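# Stack four numbered cartons on the pallet, largest at bottom

## Task

Build one straight vertical column of the four identical cube cartons that sits entirely on the small square wooden pallet, with no bench item in contact with it. Each carton's number is printed on its underside face. Order the column so the biggest number is lowest and each carton above carries a smaller number than the one beneath it, and every carton must finish standing on its numbered face. Tipping a carton over on the table to read its number and then tipping it back is allowed. The column must stand by itself, not because the robot is holding it. At the end, release everything and move the grippers away.

## Robot and tools

Robot: two arms, left_arm and right_arm, each with a parallel two-finger gripper. Fingers point along the gripper's own +z axis and close along its y axis. The reported hand position is the point between the finger pads, roughly 1 cm back from the tips.

Scene frame (used in every result): origin on the tabletop midway between the arms, +z up, +x out over the table, +y toward left_arm's side. The names left and right do not refer to image sides. Arm bases may be tilted; mounting plates and the metal frame behind the arms are fixed obstacles, and a "too close" message counts a plate plus its half of the frame as part of that arm. Printed hand positions can be off, more so at long reach.

Row layout (shared by execute_actions and move): one flat list of 14 numbers, each in [-1, 1], always covering both arms even if one is idle: dx, dy, dz, rx, ry, rz, opening for left_arm, then the same seven for right_arm. dx..rz are an offset (not a pose) in the gripper's own axes, measured from that gripper's measured pose at the start of the action (for move, from the pose in the latest result that shows one). Scale: 1.0 = 0.6 m of translation or 180 degrees of rotation; rx, ry, rz form a single rotation vector. Opening is absolute, not an offset: +1 fully open (0.094 m), -1 closed.

execute_actions(actions): a list of actions; each action is a table of up to 15 rows, one row per 1/30 s control step; if fewer rows are given, the last row is held to fill 15 steps. Every row in an action is measured from the action's start pose, not from the prior row. An empty list just returns state and images. Per step the command is clipped to within 70 mm and 16 degrees of the measured pose, so a large offset may need several actions; after an action the arm goes only to its last clipped pose. Position wins over orientation if both cannot be met.

move(target, speed, blocking): target is one 14-number row as above (offset from last reported pose). Both grippers follow straight paths that finish together, lasting 0.5 to 10 s; anything longer is cut off at 10 s. speed is each arm's top path speed in m/s, 0.002 to 0.5 (default 0.25); turning is capped at twice that in rad/s. Openings are sent at the start. Paths ignore obstacles and the other arm; grippers lag, drift and may overshoot speed, especially with a nearly straight arm. Faster contact and targets set deeper past contact mean harder pushes. With blocking=false the result returns after 0.5 s while motion continues; use wait(0) to poll, and call wait or stop before sending new rows or moves. The "move:" line reports the ending (done, off_target, moving, held, fault) and active limits: paced means the pose was clipped; held means a check blocked some steps (the arm may then jump faster than speed). If the ending names just one arm, the other finished fine. Each gripper's distance from its target is also given.

wait(seconds): 0 to 10 s, arms keep their last command; returns early if a running move ends. stop(): brakes a running move (needs braking room; fingers keep moving). zoom_image(camera, region): camera is cam_head_left, cam_head_right, cam_left_wrist or cam_right_wrist; region [x0, y0, x1, y1] in pixels from the top-left, at most 504x504. Image sizes: head cameras 896x504, wrist cameras 616x616. finished_scene(scene): pass the current scene's number; irreversible; the result says if the goal was met and may give a new task.

Results: state line "left_arm: … | right_arm: …" with end_effector_position (m) and end_effector_quat_wxyz; "Hand target" lines show where the controller is currently driving each gripper; grip_measured gives finger opening on the command scale (last joint value is the opening in metres; each gripper may read up to ~1 mm off, consistently). "pose unreachable" means the clearance check altered or blocked that arm's command. FAULT and OVER-TEMPERATURE FAULT lines mean an arm stopped; MOTOR HOT warns from 85 °C, and at 100 °C that arm lets go and drops. Joint limits (rad), base to gripper: waist ±2.880, shoulder 0 to 3.142, elbow 0 to 3.019, wrist pitch -1.693 to 1.571, wrist yaw ±1.571, wrist roll ±2.094.

Practical notes: arms usually settle a centimetre or more short, typically low, and zero offsets can let them sag further. To hold an arm steady, first send the offset back to its desired pose, then zeros, raising the aim if it still droops. To grip, command an opening about 0.03 below grip_measured (less for a lighter hold); finger force is about 50 to 62 N per pad. Holding loads heats motors, even while you think, since the simulation keeps running during replies; don't hold cartons longer than needed.

Avoid: letting the arms collide or push on each other, knocking or placing anything off the table, dropping or slamming cartons, and pressing hard into the stack or table. Loose objects or held parts may get brief external tugs, so check the stack before finishing. Finish with the grippers open and clear of the column.

Each tool is called by a JSON object that holds its "fn" and its "kwargs".

## Session

{"fn": "execute_actions", "kwargs": {"actions": []}}

Scene clock: 0.00 s.
left_arm: end_effector_position=(+0.3355, +0.4130, +0.2795) grip_measured=+1.000 end_effector_quat_wxyz=(+0.034, +0.874, -0.471, +0.115) | right_arm: end_effector_position=(+0.4737, +0.1345, +0.2170) grip_measured=+1.000 end_effector_quat_wxyz=(-0.309, -0.165, +0.755, +0.554)
Joint positions: left_arm=[ 0.034  0.503  0.841 -1.305  0.002 -2.039  0.094] | right_arm=[ 0.693  2.13   2.035 -1.453 -0.925  0.11   0.094]
Joint velocities: left_arm=[ 0.005 -0.015 -0.007 -0.017 -0.022 -0.081  0.   ] | right_arm=[ 0.015 -0.005 -0.012 -0.002  0.007  0.066  0.   ]
Hand target (left_arm): +0.343, +0.416, +0.290; +0.026, +0.874, -0.469, +0.126
Hand target (right_arm): +0.480, +0.135, +0.220; -0.301, -0.167, +0.756, +0.557

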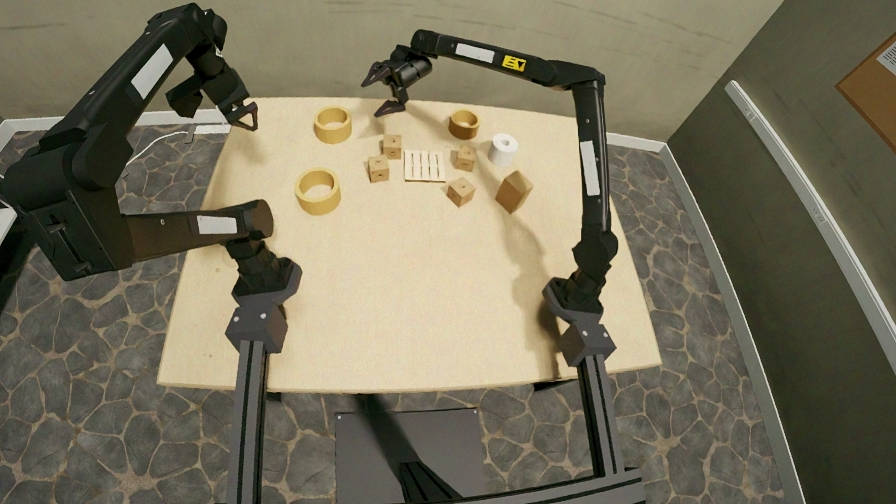

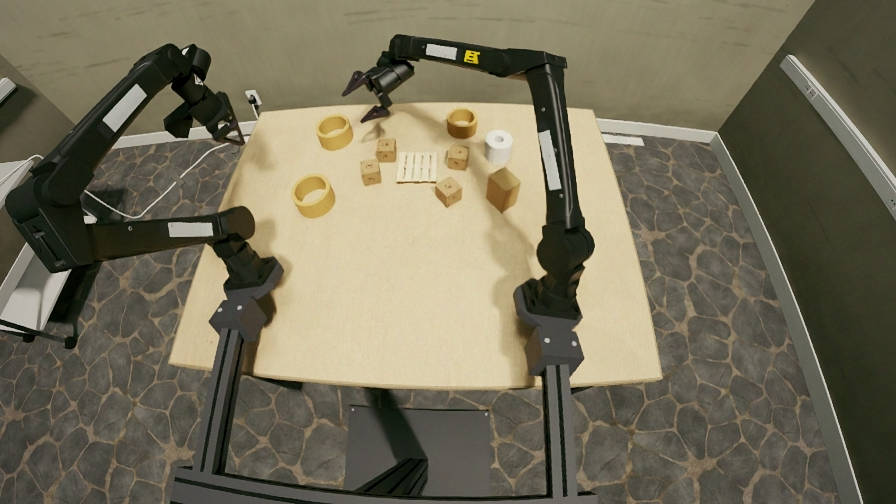

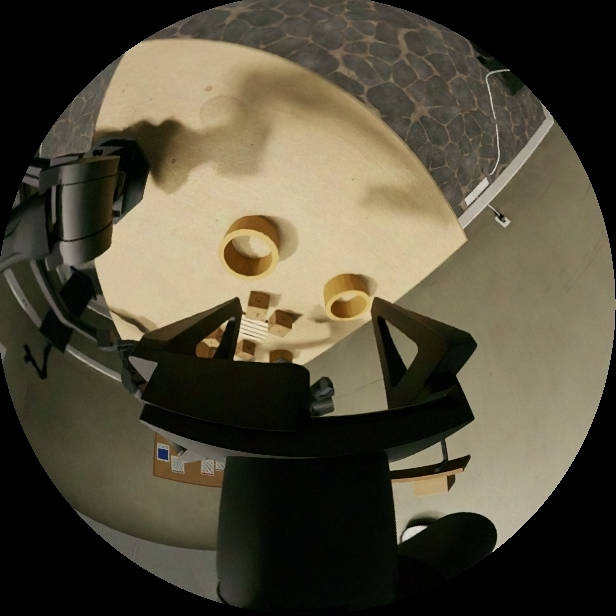

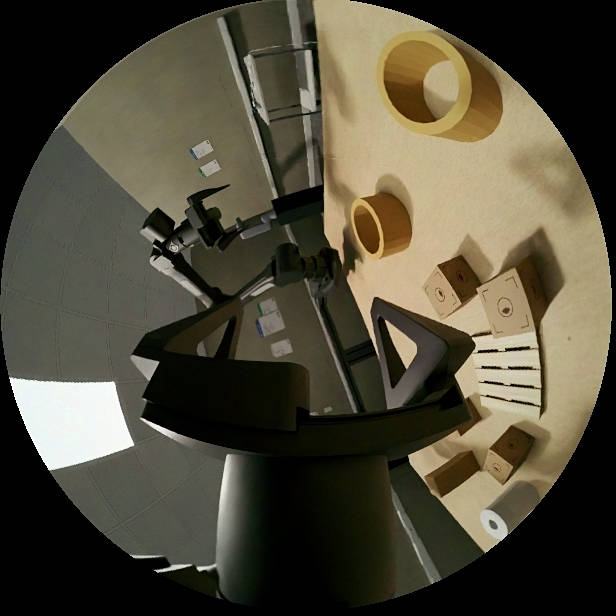

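{"fn": "move", "kwargs": {"target": [0,0,0,-0.09,-0.027,0.682,1,0.47,-0.207,-0.317,0,0,-0.5,1], "speed": 0.4}}

{"fn": "move", "kwargs": {"target": [0.05,-0.5,0.2,0,0,0,1,0,0,0,0,0,0,1], "speed": 0.4}}

{"fn": "zoom_image", "kwargs": {"camera": "cam_head_left", "region": [280,60,580,240]}}

Scene clock: 4.40 s.
left_arm: end_effector_position=(+0.3236, +0.4115, +0.2674) grip_measured=+1.000 end_effector_quat_wxyz=(-0.010, -0.004, +1.000, +0.005) | right_arm: end_effector_position=(+0.3750, -0.2060, +0.2149) grip_measured=+1.000 end_effector_quat_wxyz=(-0.198, +0.653, -0.458, -0.570)
Joint positions: left_arm=[-0.18   0.618  0.875 -1.442 -0.282 -0.114  0.094] | right_arm=[ 0.187  1.508  1.24  -1.687 -0.806 -2.082  0.094]
Joint velocities: left_arm=[-0.005  0.005 -0.012 -0.012 -0.066 -0.051  0.   ] | right_arm=[-0.005 -0.005 -0.007 -0.007  0.022  0.037  0.   ]
Hand target (left_arm): +0.335, +0.413, +0.280; +0.000, +0.001, +1.000, +0.002
Hand target (right_arm): +0.372, -0.210, +0.219; -0.201, +0.655, -0.455, -0.568
Off the commanded pose (left_arm): 0.017 m, 1 deg.
Off the commanded pose (right_arm): 0.008 m, 7 deg.
joint sent to its limit (right arm) — the command would take joint 4 (wrist pitch) past its lower limit and joint 6 (wrist roll) past its lower limit, so those joints were sent only as far as their limits.
move: off_target (left_arm, right_arm)

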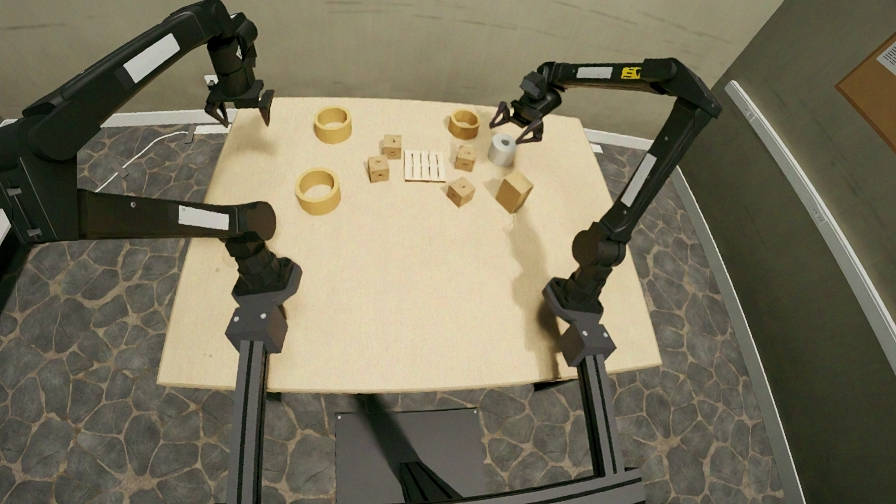

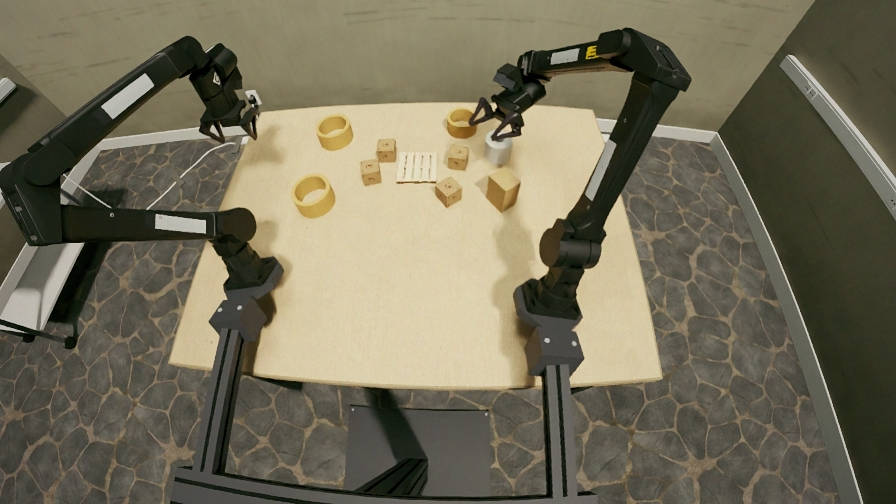

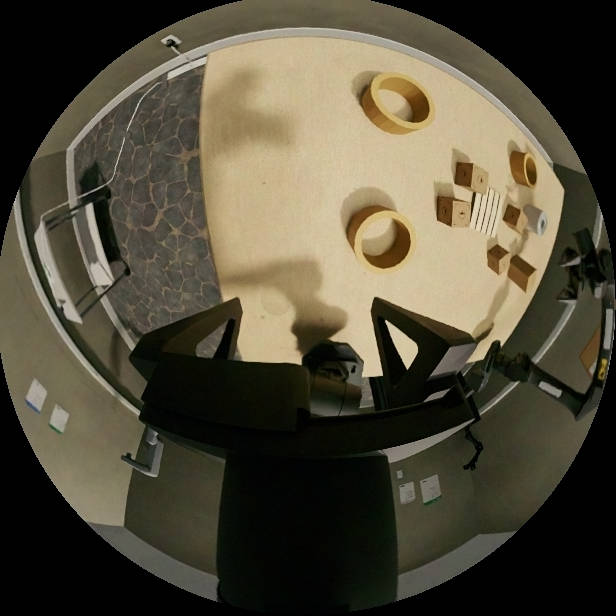

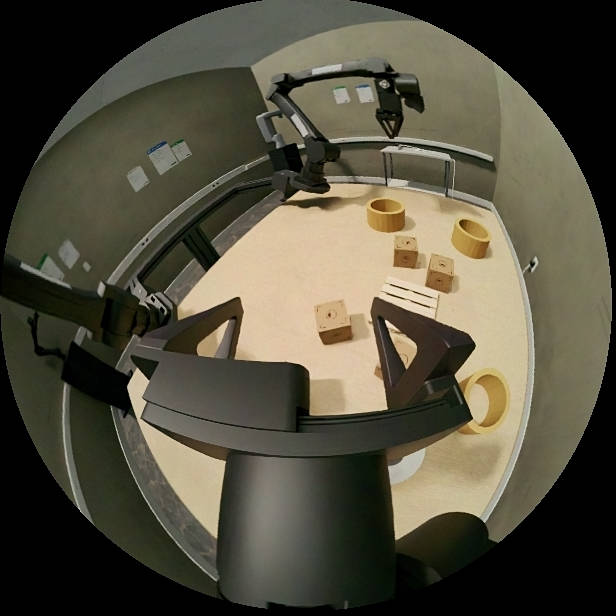

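Scene clock: 5.87 s.
left_arm: end_effector_position=(+0.2806, +0.1244, +0.1340) grip_measured=+1.000 end_effector_quat_wxyz=(-0.020, +0.014, +0.999, +0.026) | right_arm: end_effector_position=(+0.3750, -0.2060, +0.2149) grip_measured=+1.000 end_effector_quat_wxyz=(-0.198, +0.653, -0.458, -0.570)
Joint positions: left_arm=[-1.02   1.37   0.809 -1.023 -0.479 -0.987  0.094] | right_arm=[ 0.187  1.508  1.24  -1.687 -0.806 -2.082  0.094]
Joint velocities: left_arm=[-0.005 -0.015 -0.007 -0.012 -0.007 -0.007  0.   ] | right_arm=[-0.005 -0.015 -0.012 -0.027  0.051  0.007  0.   ]
Hand target (left_arm): +0.295, +0.113, +0.146; -0.006, -0.003, +1.000, +0.008
Hand target (right_arm): +0.375, -0.206, +0.215; -0.198, +0.653, -0.458, -0.570
Off the commanded pose (left_arm): 0.021 m, 3 deg.
Off the commanded pose (right_arm): 0.000 m, 0 deg.
move: off_target (left_arm)

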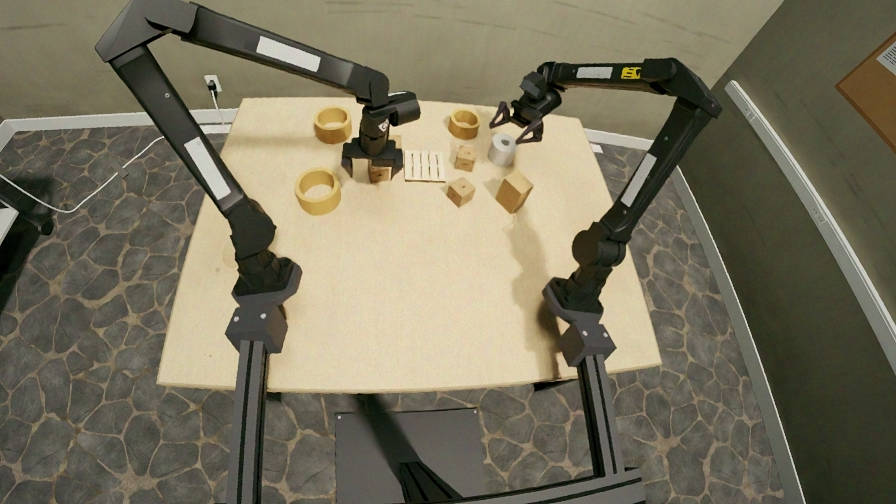

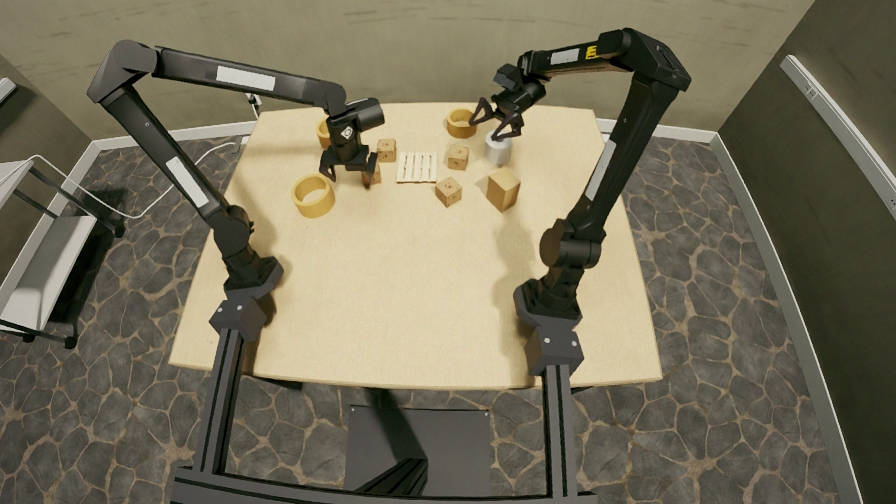

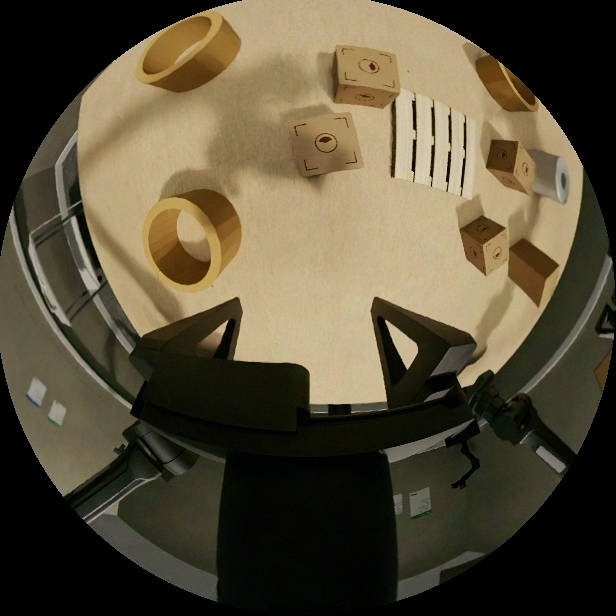

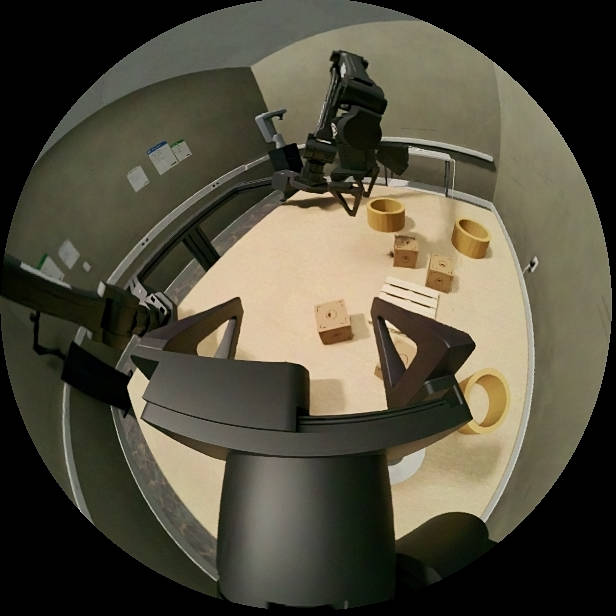

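Region (280, 60, 580, 240) of cam_head_left's 896x504 image, scaled by 1.680, with more detail than that image has; it fills the top 302 rows of this view, and the rest is white.

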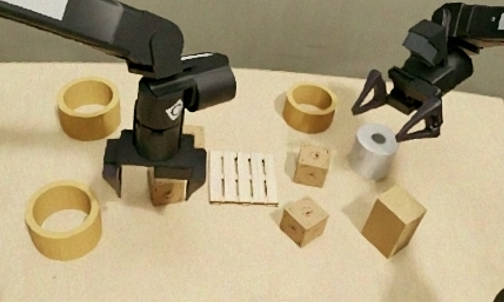

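{"fn": "move", "kwargs": {"target": [-0.12,-0.025,0.06,0,0,-0.05,1,-0.008,0.262,0.283,0.403,-0.132,-0.016,1]}}

Scene clock: 9.37 s.
left_arm: end_effector_position=(+0.3376, +0.1177, +0.0942) grip_measured=+1.000 end_effector_quat_wxyz=(-0.023, -0.061, +0.997, +0.035) | right_arm: end_effector_position=(+0.2049, -0.1680, +0.2010) grip_measured=+1.000 end_effector_quat_wxyz=(+0.540, -0.455, +0.602, +0.374)
Joint positions: left_arm=[-0.869  1.495  0.9   -0.931 -0.476 -0.976  0.094] | right_arm=[ 0.389  0.533  0.027  0.221 -0.801 -0.74   0.094]
Joint velocities: left_arm=[-0.015 -0.005 -0.012 -0.007 -0.037 -0.007  0.   ] | right_arm=[-0.024 -0.005 -0.012 -0.002  0.051 -0.022  0.   ]
Hand target (left_arm): +0.350, +0.109, +0.095; -0.019, -0.064, +0.997, +0.027
Hand target (right_arm): +0.211, -0.170, +0.201; +0.540, -0.454, +0.605, +0.369
Off the commanded pose (left_arm): 0.016 m, 1 deg.
Off the commanded pose (right_arm): 0.059 m, 23 deg; position and orientation clipped at the last step of the last action.
move: held (right_arm), off_target (left_arm); limits=paced,held; held on 27 of 89 steps (right_arm), including the last (right_arm)
pose unreachable (right arm): on one or more control steps of this call, first in action 0 (counted from 0), this arm could not follow its commanded pose, so it was not sent that pose on those steps. On the call's last step it was still not sent that pose. It may still have moved: this result reports where it is.
cause: the commanded pose would bring two parts of the arm too close to each other (its shoulder (the part past joint 1) and its forearm (the part past joint 3), with joints 2 (shoulder) and 3 (elbow) between them).

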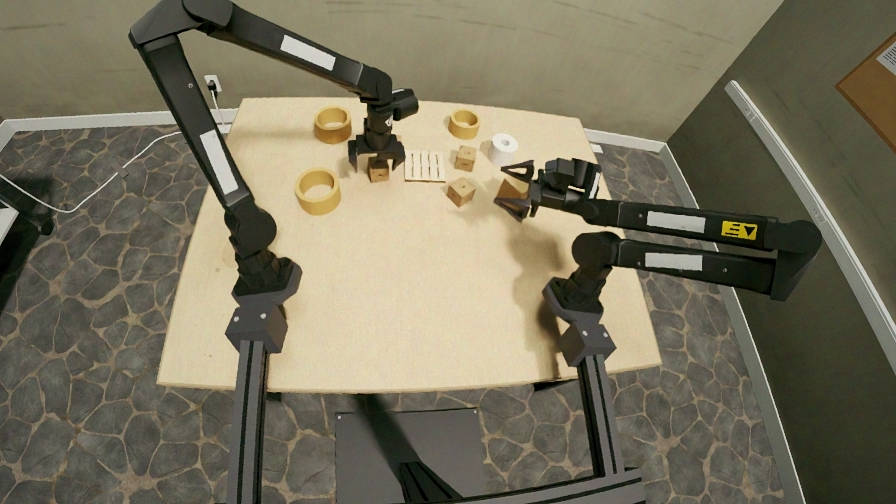

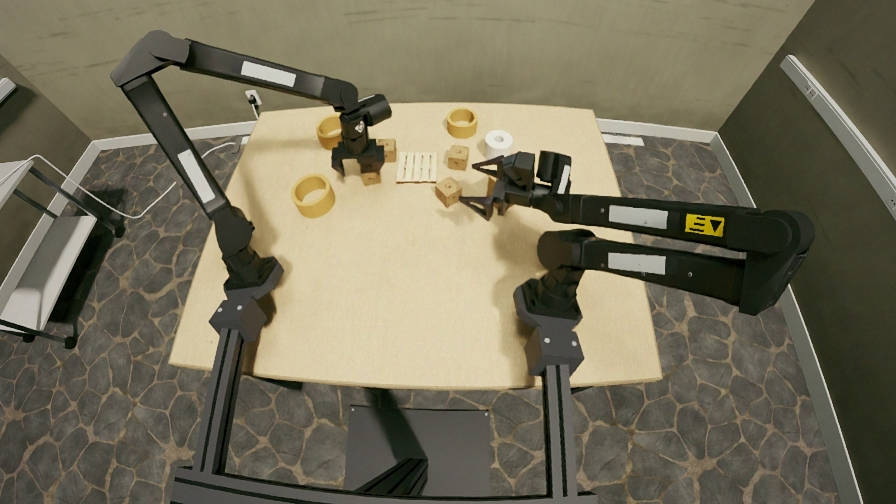

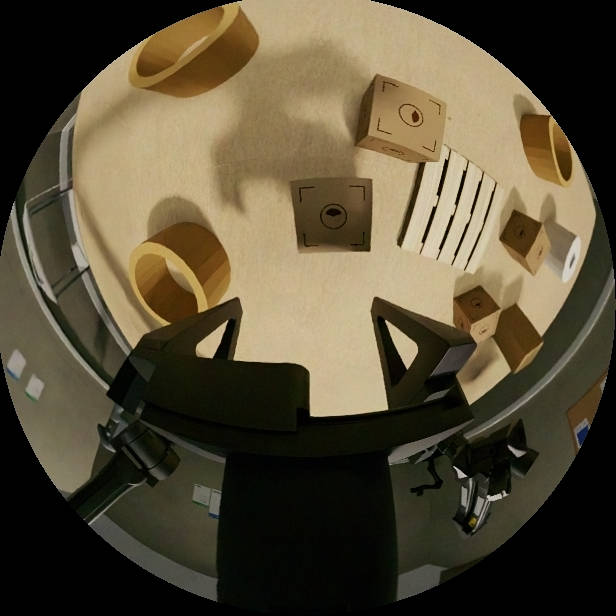

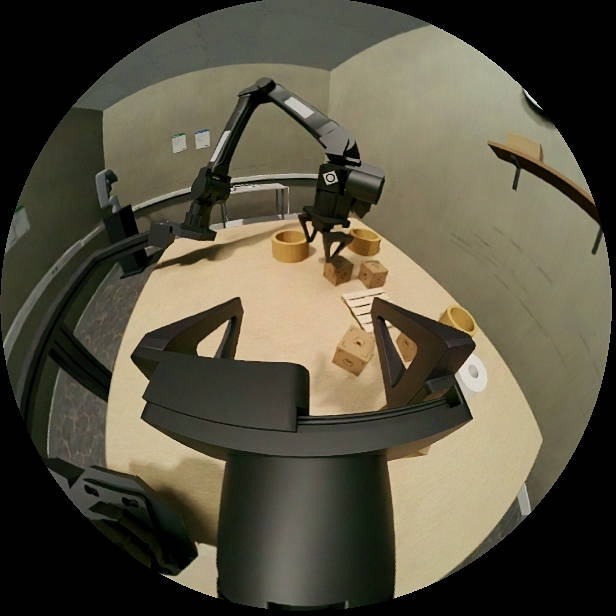

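{"fn": "move", "kwargs": {"target": [-0.07,-0.035,0.03,0.02,-0.012,0,1,0,0,0,0,0,0,1]}}

Scene clock: 10.50 s.
left_arm: end_effector_position=(+0.3679, +0.1126, +0.0713) grip_measured=+1.000 end_effector_quat_wxyz=(-0.009, -0.061, +0.998, +0.014) | right_arm: end_effector_position=(+0.2049, -0.1680, +0.2010) grip_measured=+1.000 end_effector_quat_wxyz=(+0.540, -0.455, +0.602, +0.374)
Joint positions: left_arm=[-0.8    1.539  0.921 -0.817 -0.464 -0.875  0.094] | right_arm=[ 0.389  0.533  0.027  0.221 -0.801 -0.74   0.094]
Joint velocities: left_arm=[ 0.005 -0.005  0.007 -0.017  0.037 -0.037  0.   ] | right_arm=[-0.005 -0.005 -0.017 -0.012 -0.022 -0.037  0.   ]
Hand target (left_arm): +0.381, +0.104, +0.073; -0.003, -0.061, +0.998, +0.004
Hand target (right_arm): +0.205, -0.168, +0.201; +0.540, -0.455, +0.602, +0.374
Off the commanded pose (left_arm): 0.016 m, 1 deg.
Off the commanded pose (right_arm): 0.000 m, 0 deg.
move: off_target (left_arm)

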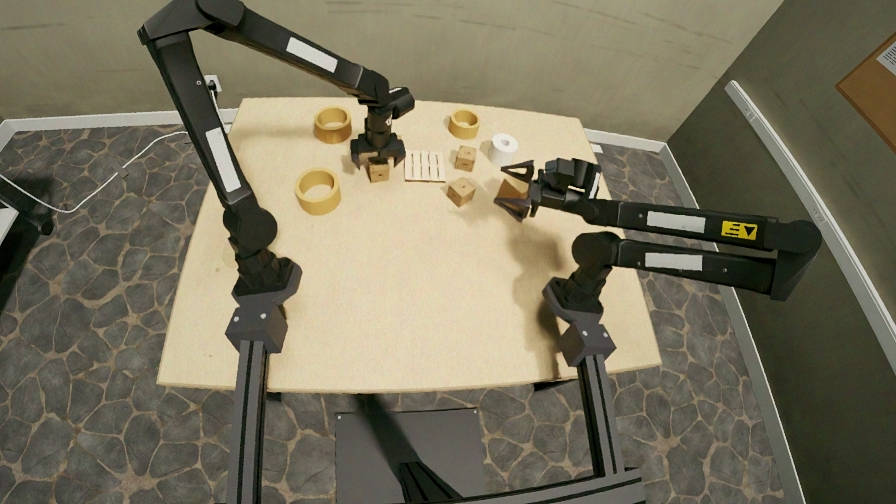

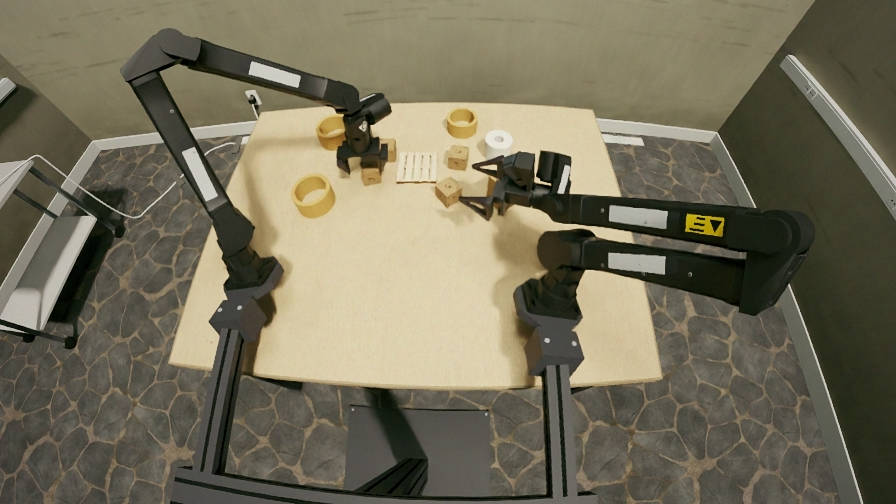

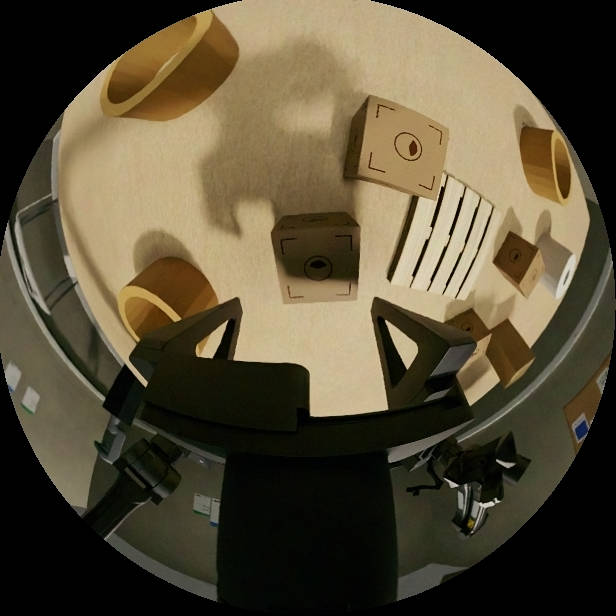

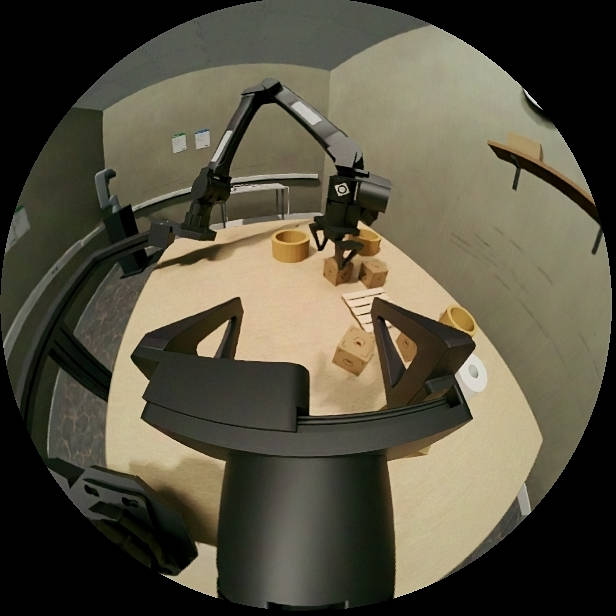

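{"fn": "move", "kwargs": {"target": [-0.03,-0.022,0.065,0,0,0,1,0,0,0,0,0,0,1], "speed": 0.08}}

Scene clock: 11.87 s.
left_arm: end_effector_position=(+0.3736, +0.1095, +0.0318) grip_measured=+1.000 end_effector_quat_wxyz=(-0.016, -0.059, +0.998, +0.022) | right_arm: end_effector_position=(+0.2049, -0.1680, +0.2010) grip_measured=+1.000 end_effector_quat_wxyz=(+0.540, -0.455, +0.602, +0.374)
Joint positions: left_arm=[-0.755  1.635  0.931 -0.732 -0.46  -0.83   0.094] | right_arm=[ 0.389  0.533  0.027  0.221 -0.801 -0.74   0.094]
Joint velocities: left_arm=[-0.024 -0.005 -0.007 -0.007  0.022 -0.051  0.   ] | right_arm=[ 0.005 -0.005 -0.002 -0.007 -0.051 -0.066  0.   ]
Hand target (left_arm): +0.386, +0.103, +0.032; -0.010, -0.061, +0.998, +0.014
Hand target (right_arm): +0.205, -0.168, +0.201; +0.540, -0.455, +0.602, +0.374
Off the commanded pose (left_arm): 0.015 m, 1 deg.
Off the commanded pose (right_arm): 0.000 m, 0 deg.
move: off_target (left_arm)

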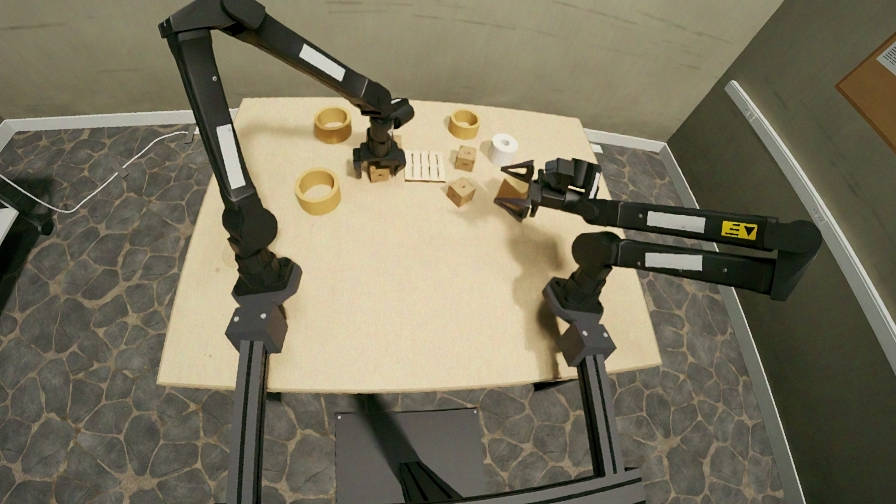

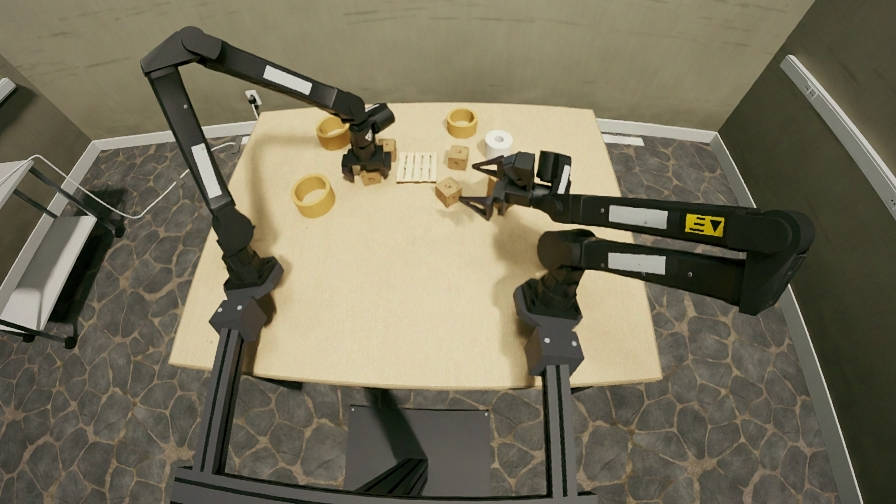

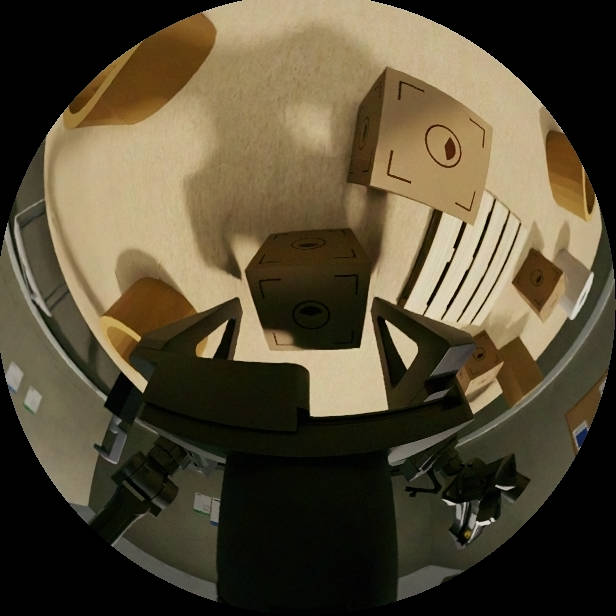

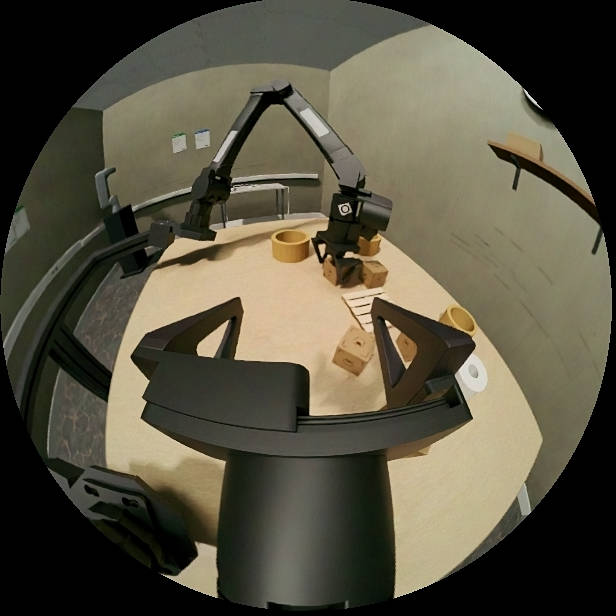

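{"fn": "move", "kwargs": {"target": [-0.02,-0.014,0.015,0,0,0,1,0,0,0,0,0,0,1], "speed": 0.08}}

{"fn": "move", "kwargs": {"target": [-0.02,-0.014,0,0,0,0,0.1,0,0,0,0,0,0,1]}}

Scene clock: 12.97 s.
left_arm: end_effector_position=(+0.3737, +0.1093, +0.0242) grip_measured=+1.000 end_effector_quat_wxyz=(-0.021, -0.057, +0.998, +0.027) | right_arm: end_effector_position=(+0.2049, -0.1680, +0.2010) grip_measured=+1.000 end_effector_quat_wxyz=(+0.540, -0.455, +0.602, +0.374)
Joint positions: left_arm=[-0.748  1.659  0.941 -0.732 -0.46  -0.825  0.094] | right_arm=[ 0.389  0.533  0.027  0.221 -0.801 -0.74   0.094]
Joint velocities: left_arm=[-0.015  0.005 -0.012  0.002  0.051 -0.022  0.   ] | right_arm=[ 0.005 -0.005 -0.022 -0.017  0.037  0.022  0.   ]
Hand target (left_arm): +0.386, +0.103, +0.023; -0.016, -0.059, +0.998, +0.021
Hand target (right_arm): +0.205, -0.168, +0.201; +0.540, -0.455, +0.602, +0.374
Off the commanded pose (left_arm): 0.014 m, 1 deg.
Off the commanded pose (right_arm): 0.000 m, 0 deg.
move: off_target (left_arm)

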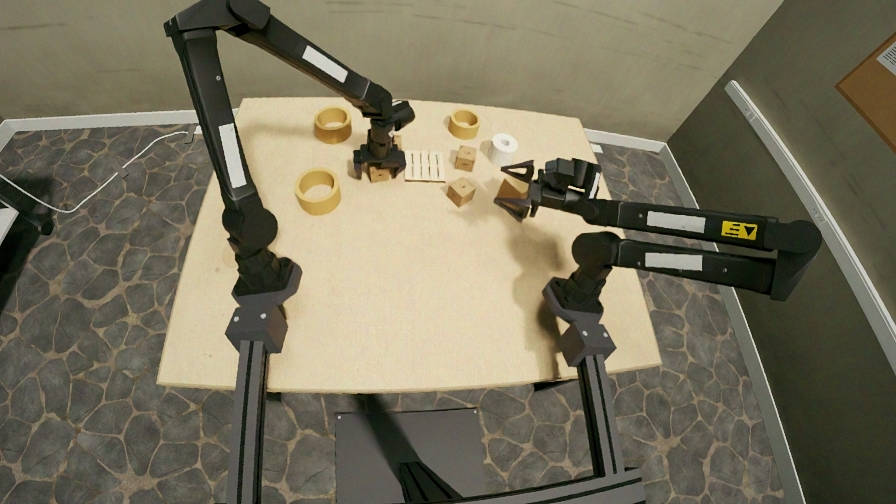

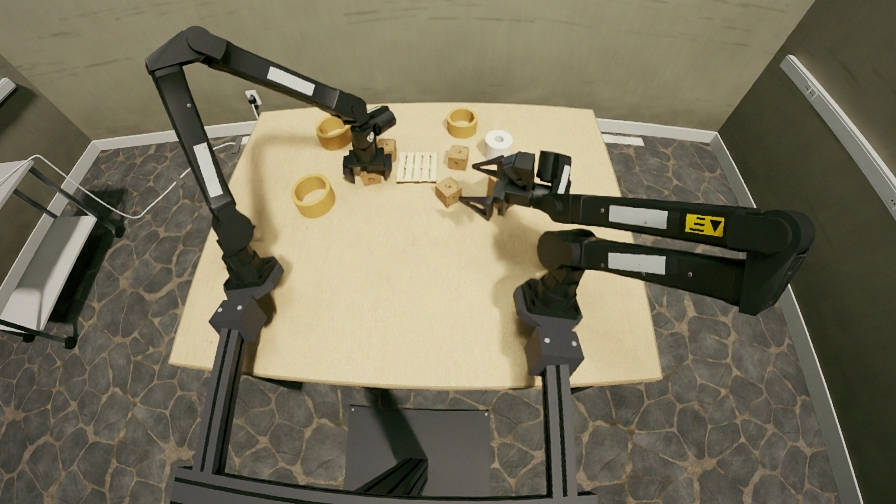

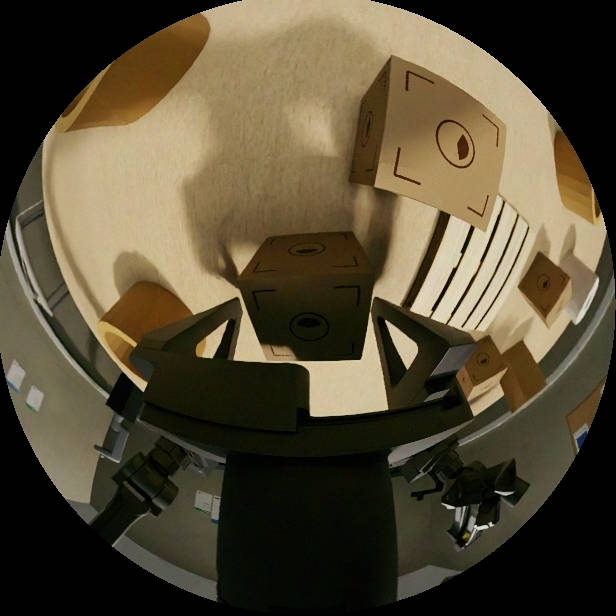

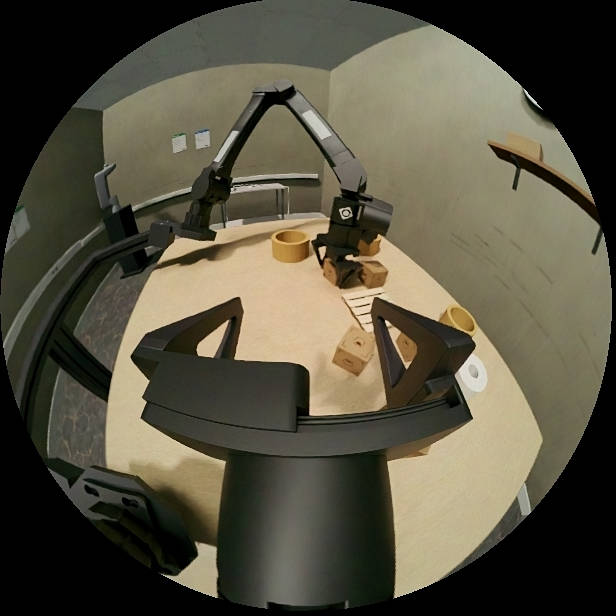

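Scene clock: 13.70 s.
left_arm: end_effector_position=(+0.3779, +0.1062, +0.0248) grip_measured=+0.144 end_effector_quat_wxyz=(-0.021, -0.057, +0.998, +0.027) | right_arm: end_effector_position=(+0.2049, -0.1680, +0.2010) grip_measured=+1.000 end_effector_quat_wxyz=(+0.540, -0.455, +0.602, +0.374)
Joint positions: left_arm=[-0.748  1.665  0.955 -0.738 -0.459 -0.825  0.054] | right_arm=[ 0.389  0.533  0.027  0.221 -0.801 -0.74   0.094]
Joint velocities: left_arm=[-0.015 -0.024  0.002  0.002  0.022 -0.081 -0.001] | right_arm=[ 0.005  0.005  0.007  0.007  0.022 -0.037  0.   ]
Hand target (left_arm): +0.386, +0.102, +0.023; -0.021, -0.057, +0.998, +0.027
Hand target (right_arm): +0.205, -0.168, +0.201; +0.540, -0.455, +0.602, +0.374
Off the commanded pose (left_arm): 0.010 m, 0 deg.
Off the commanded pose (right_arm): 0.000 m, 0 deg.
move: done

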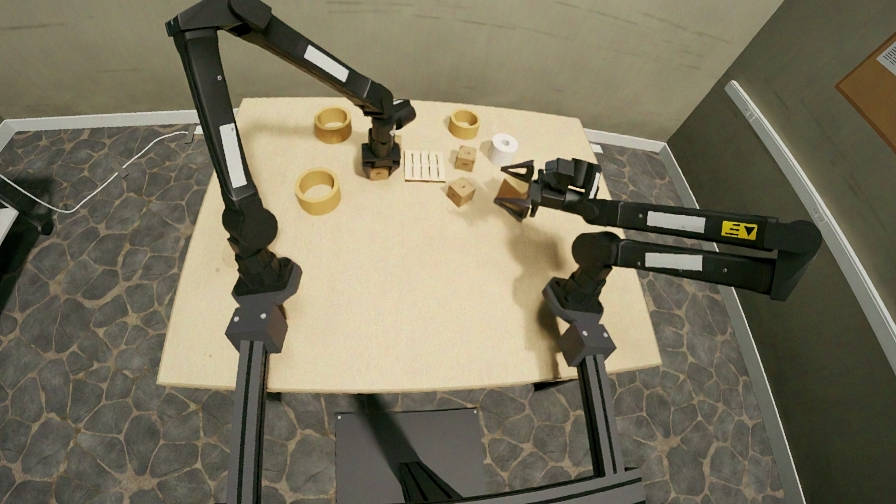

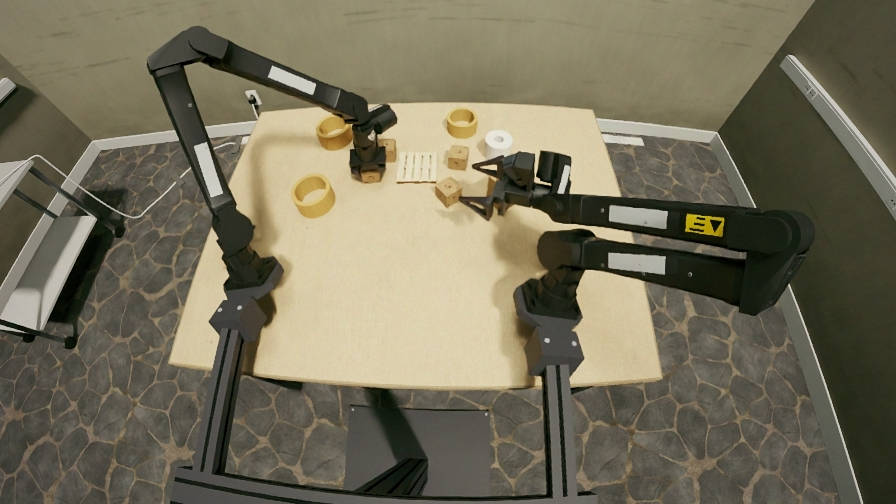

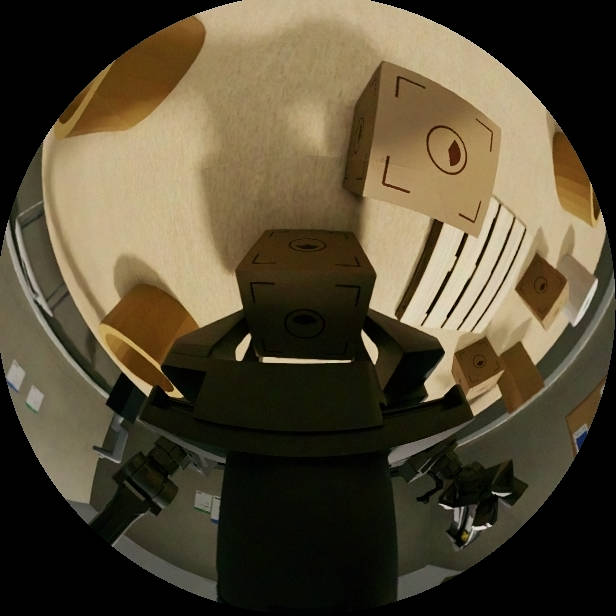

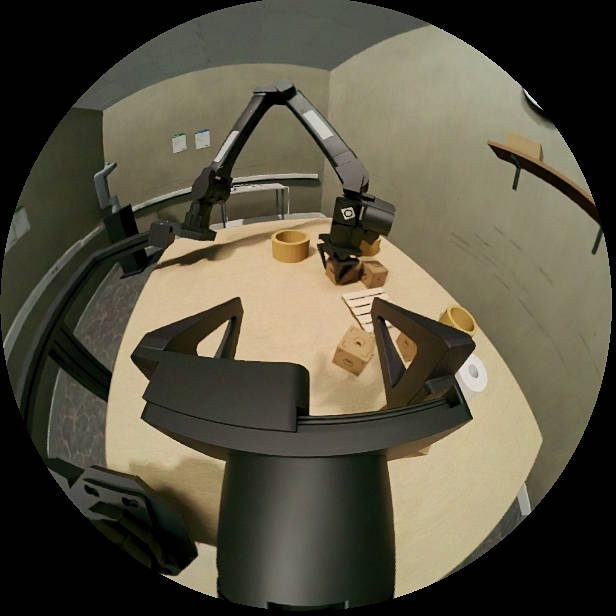

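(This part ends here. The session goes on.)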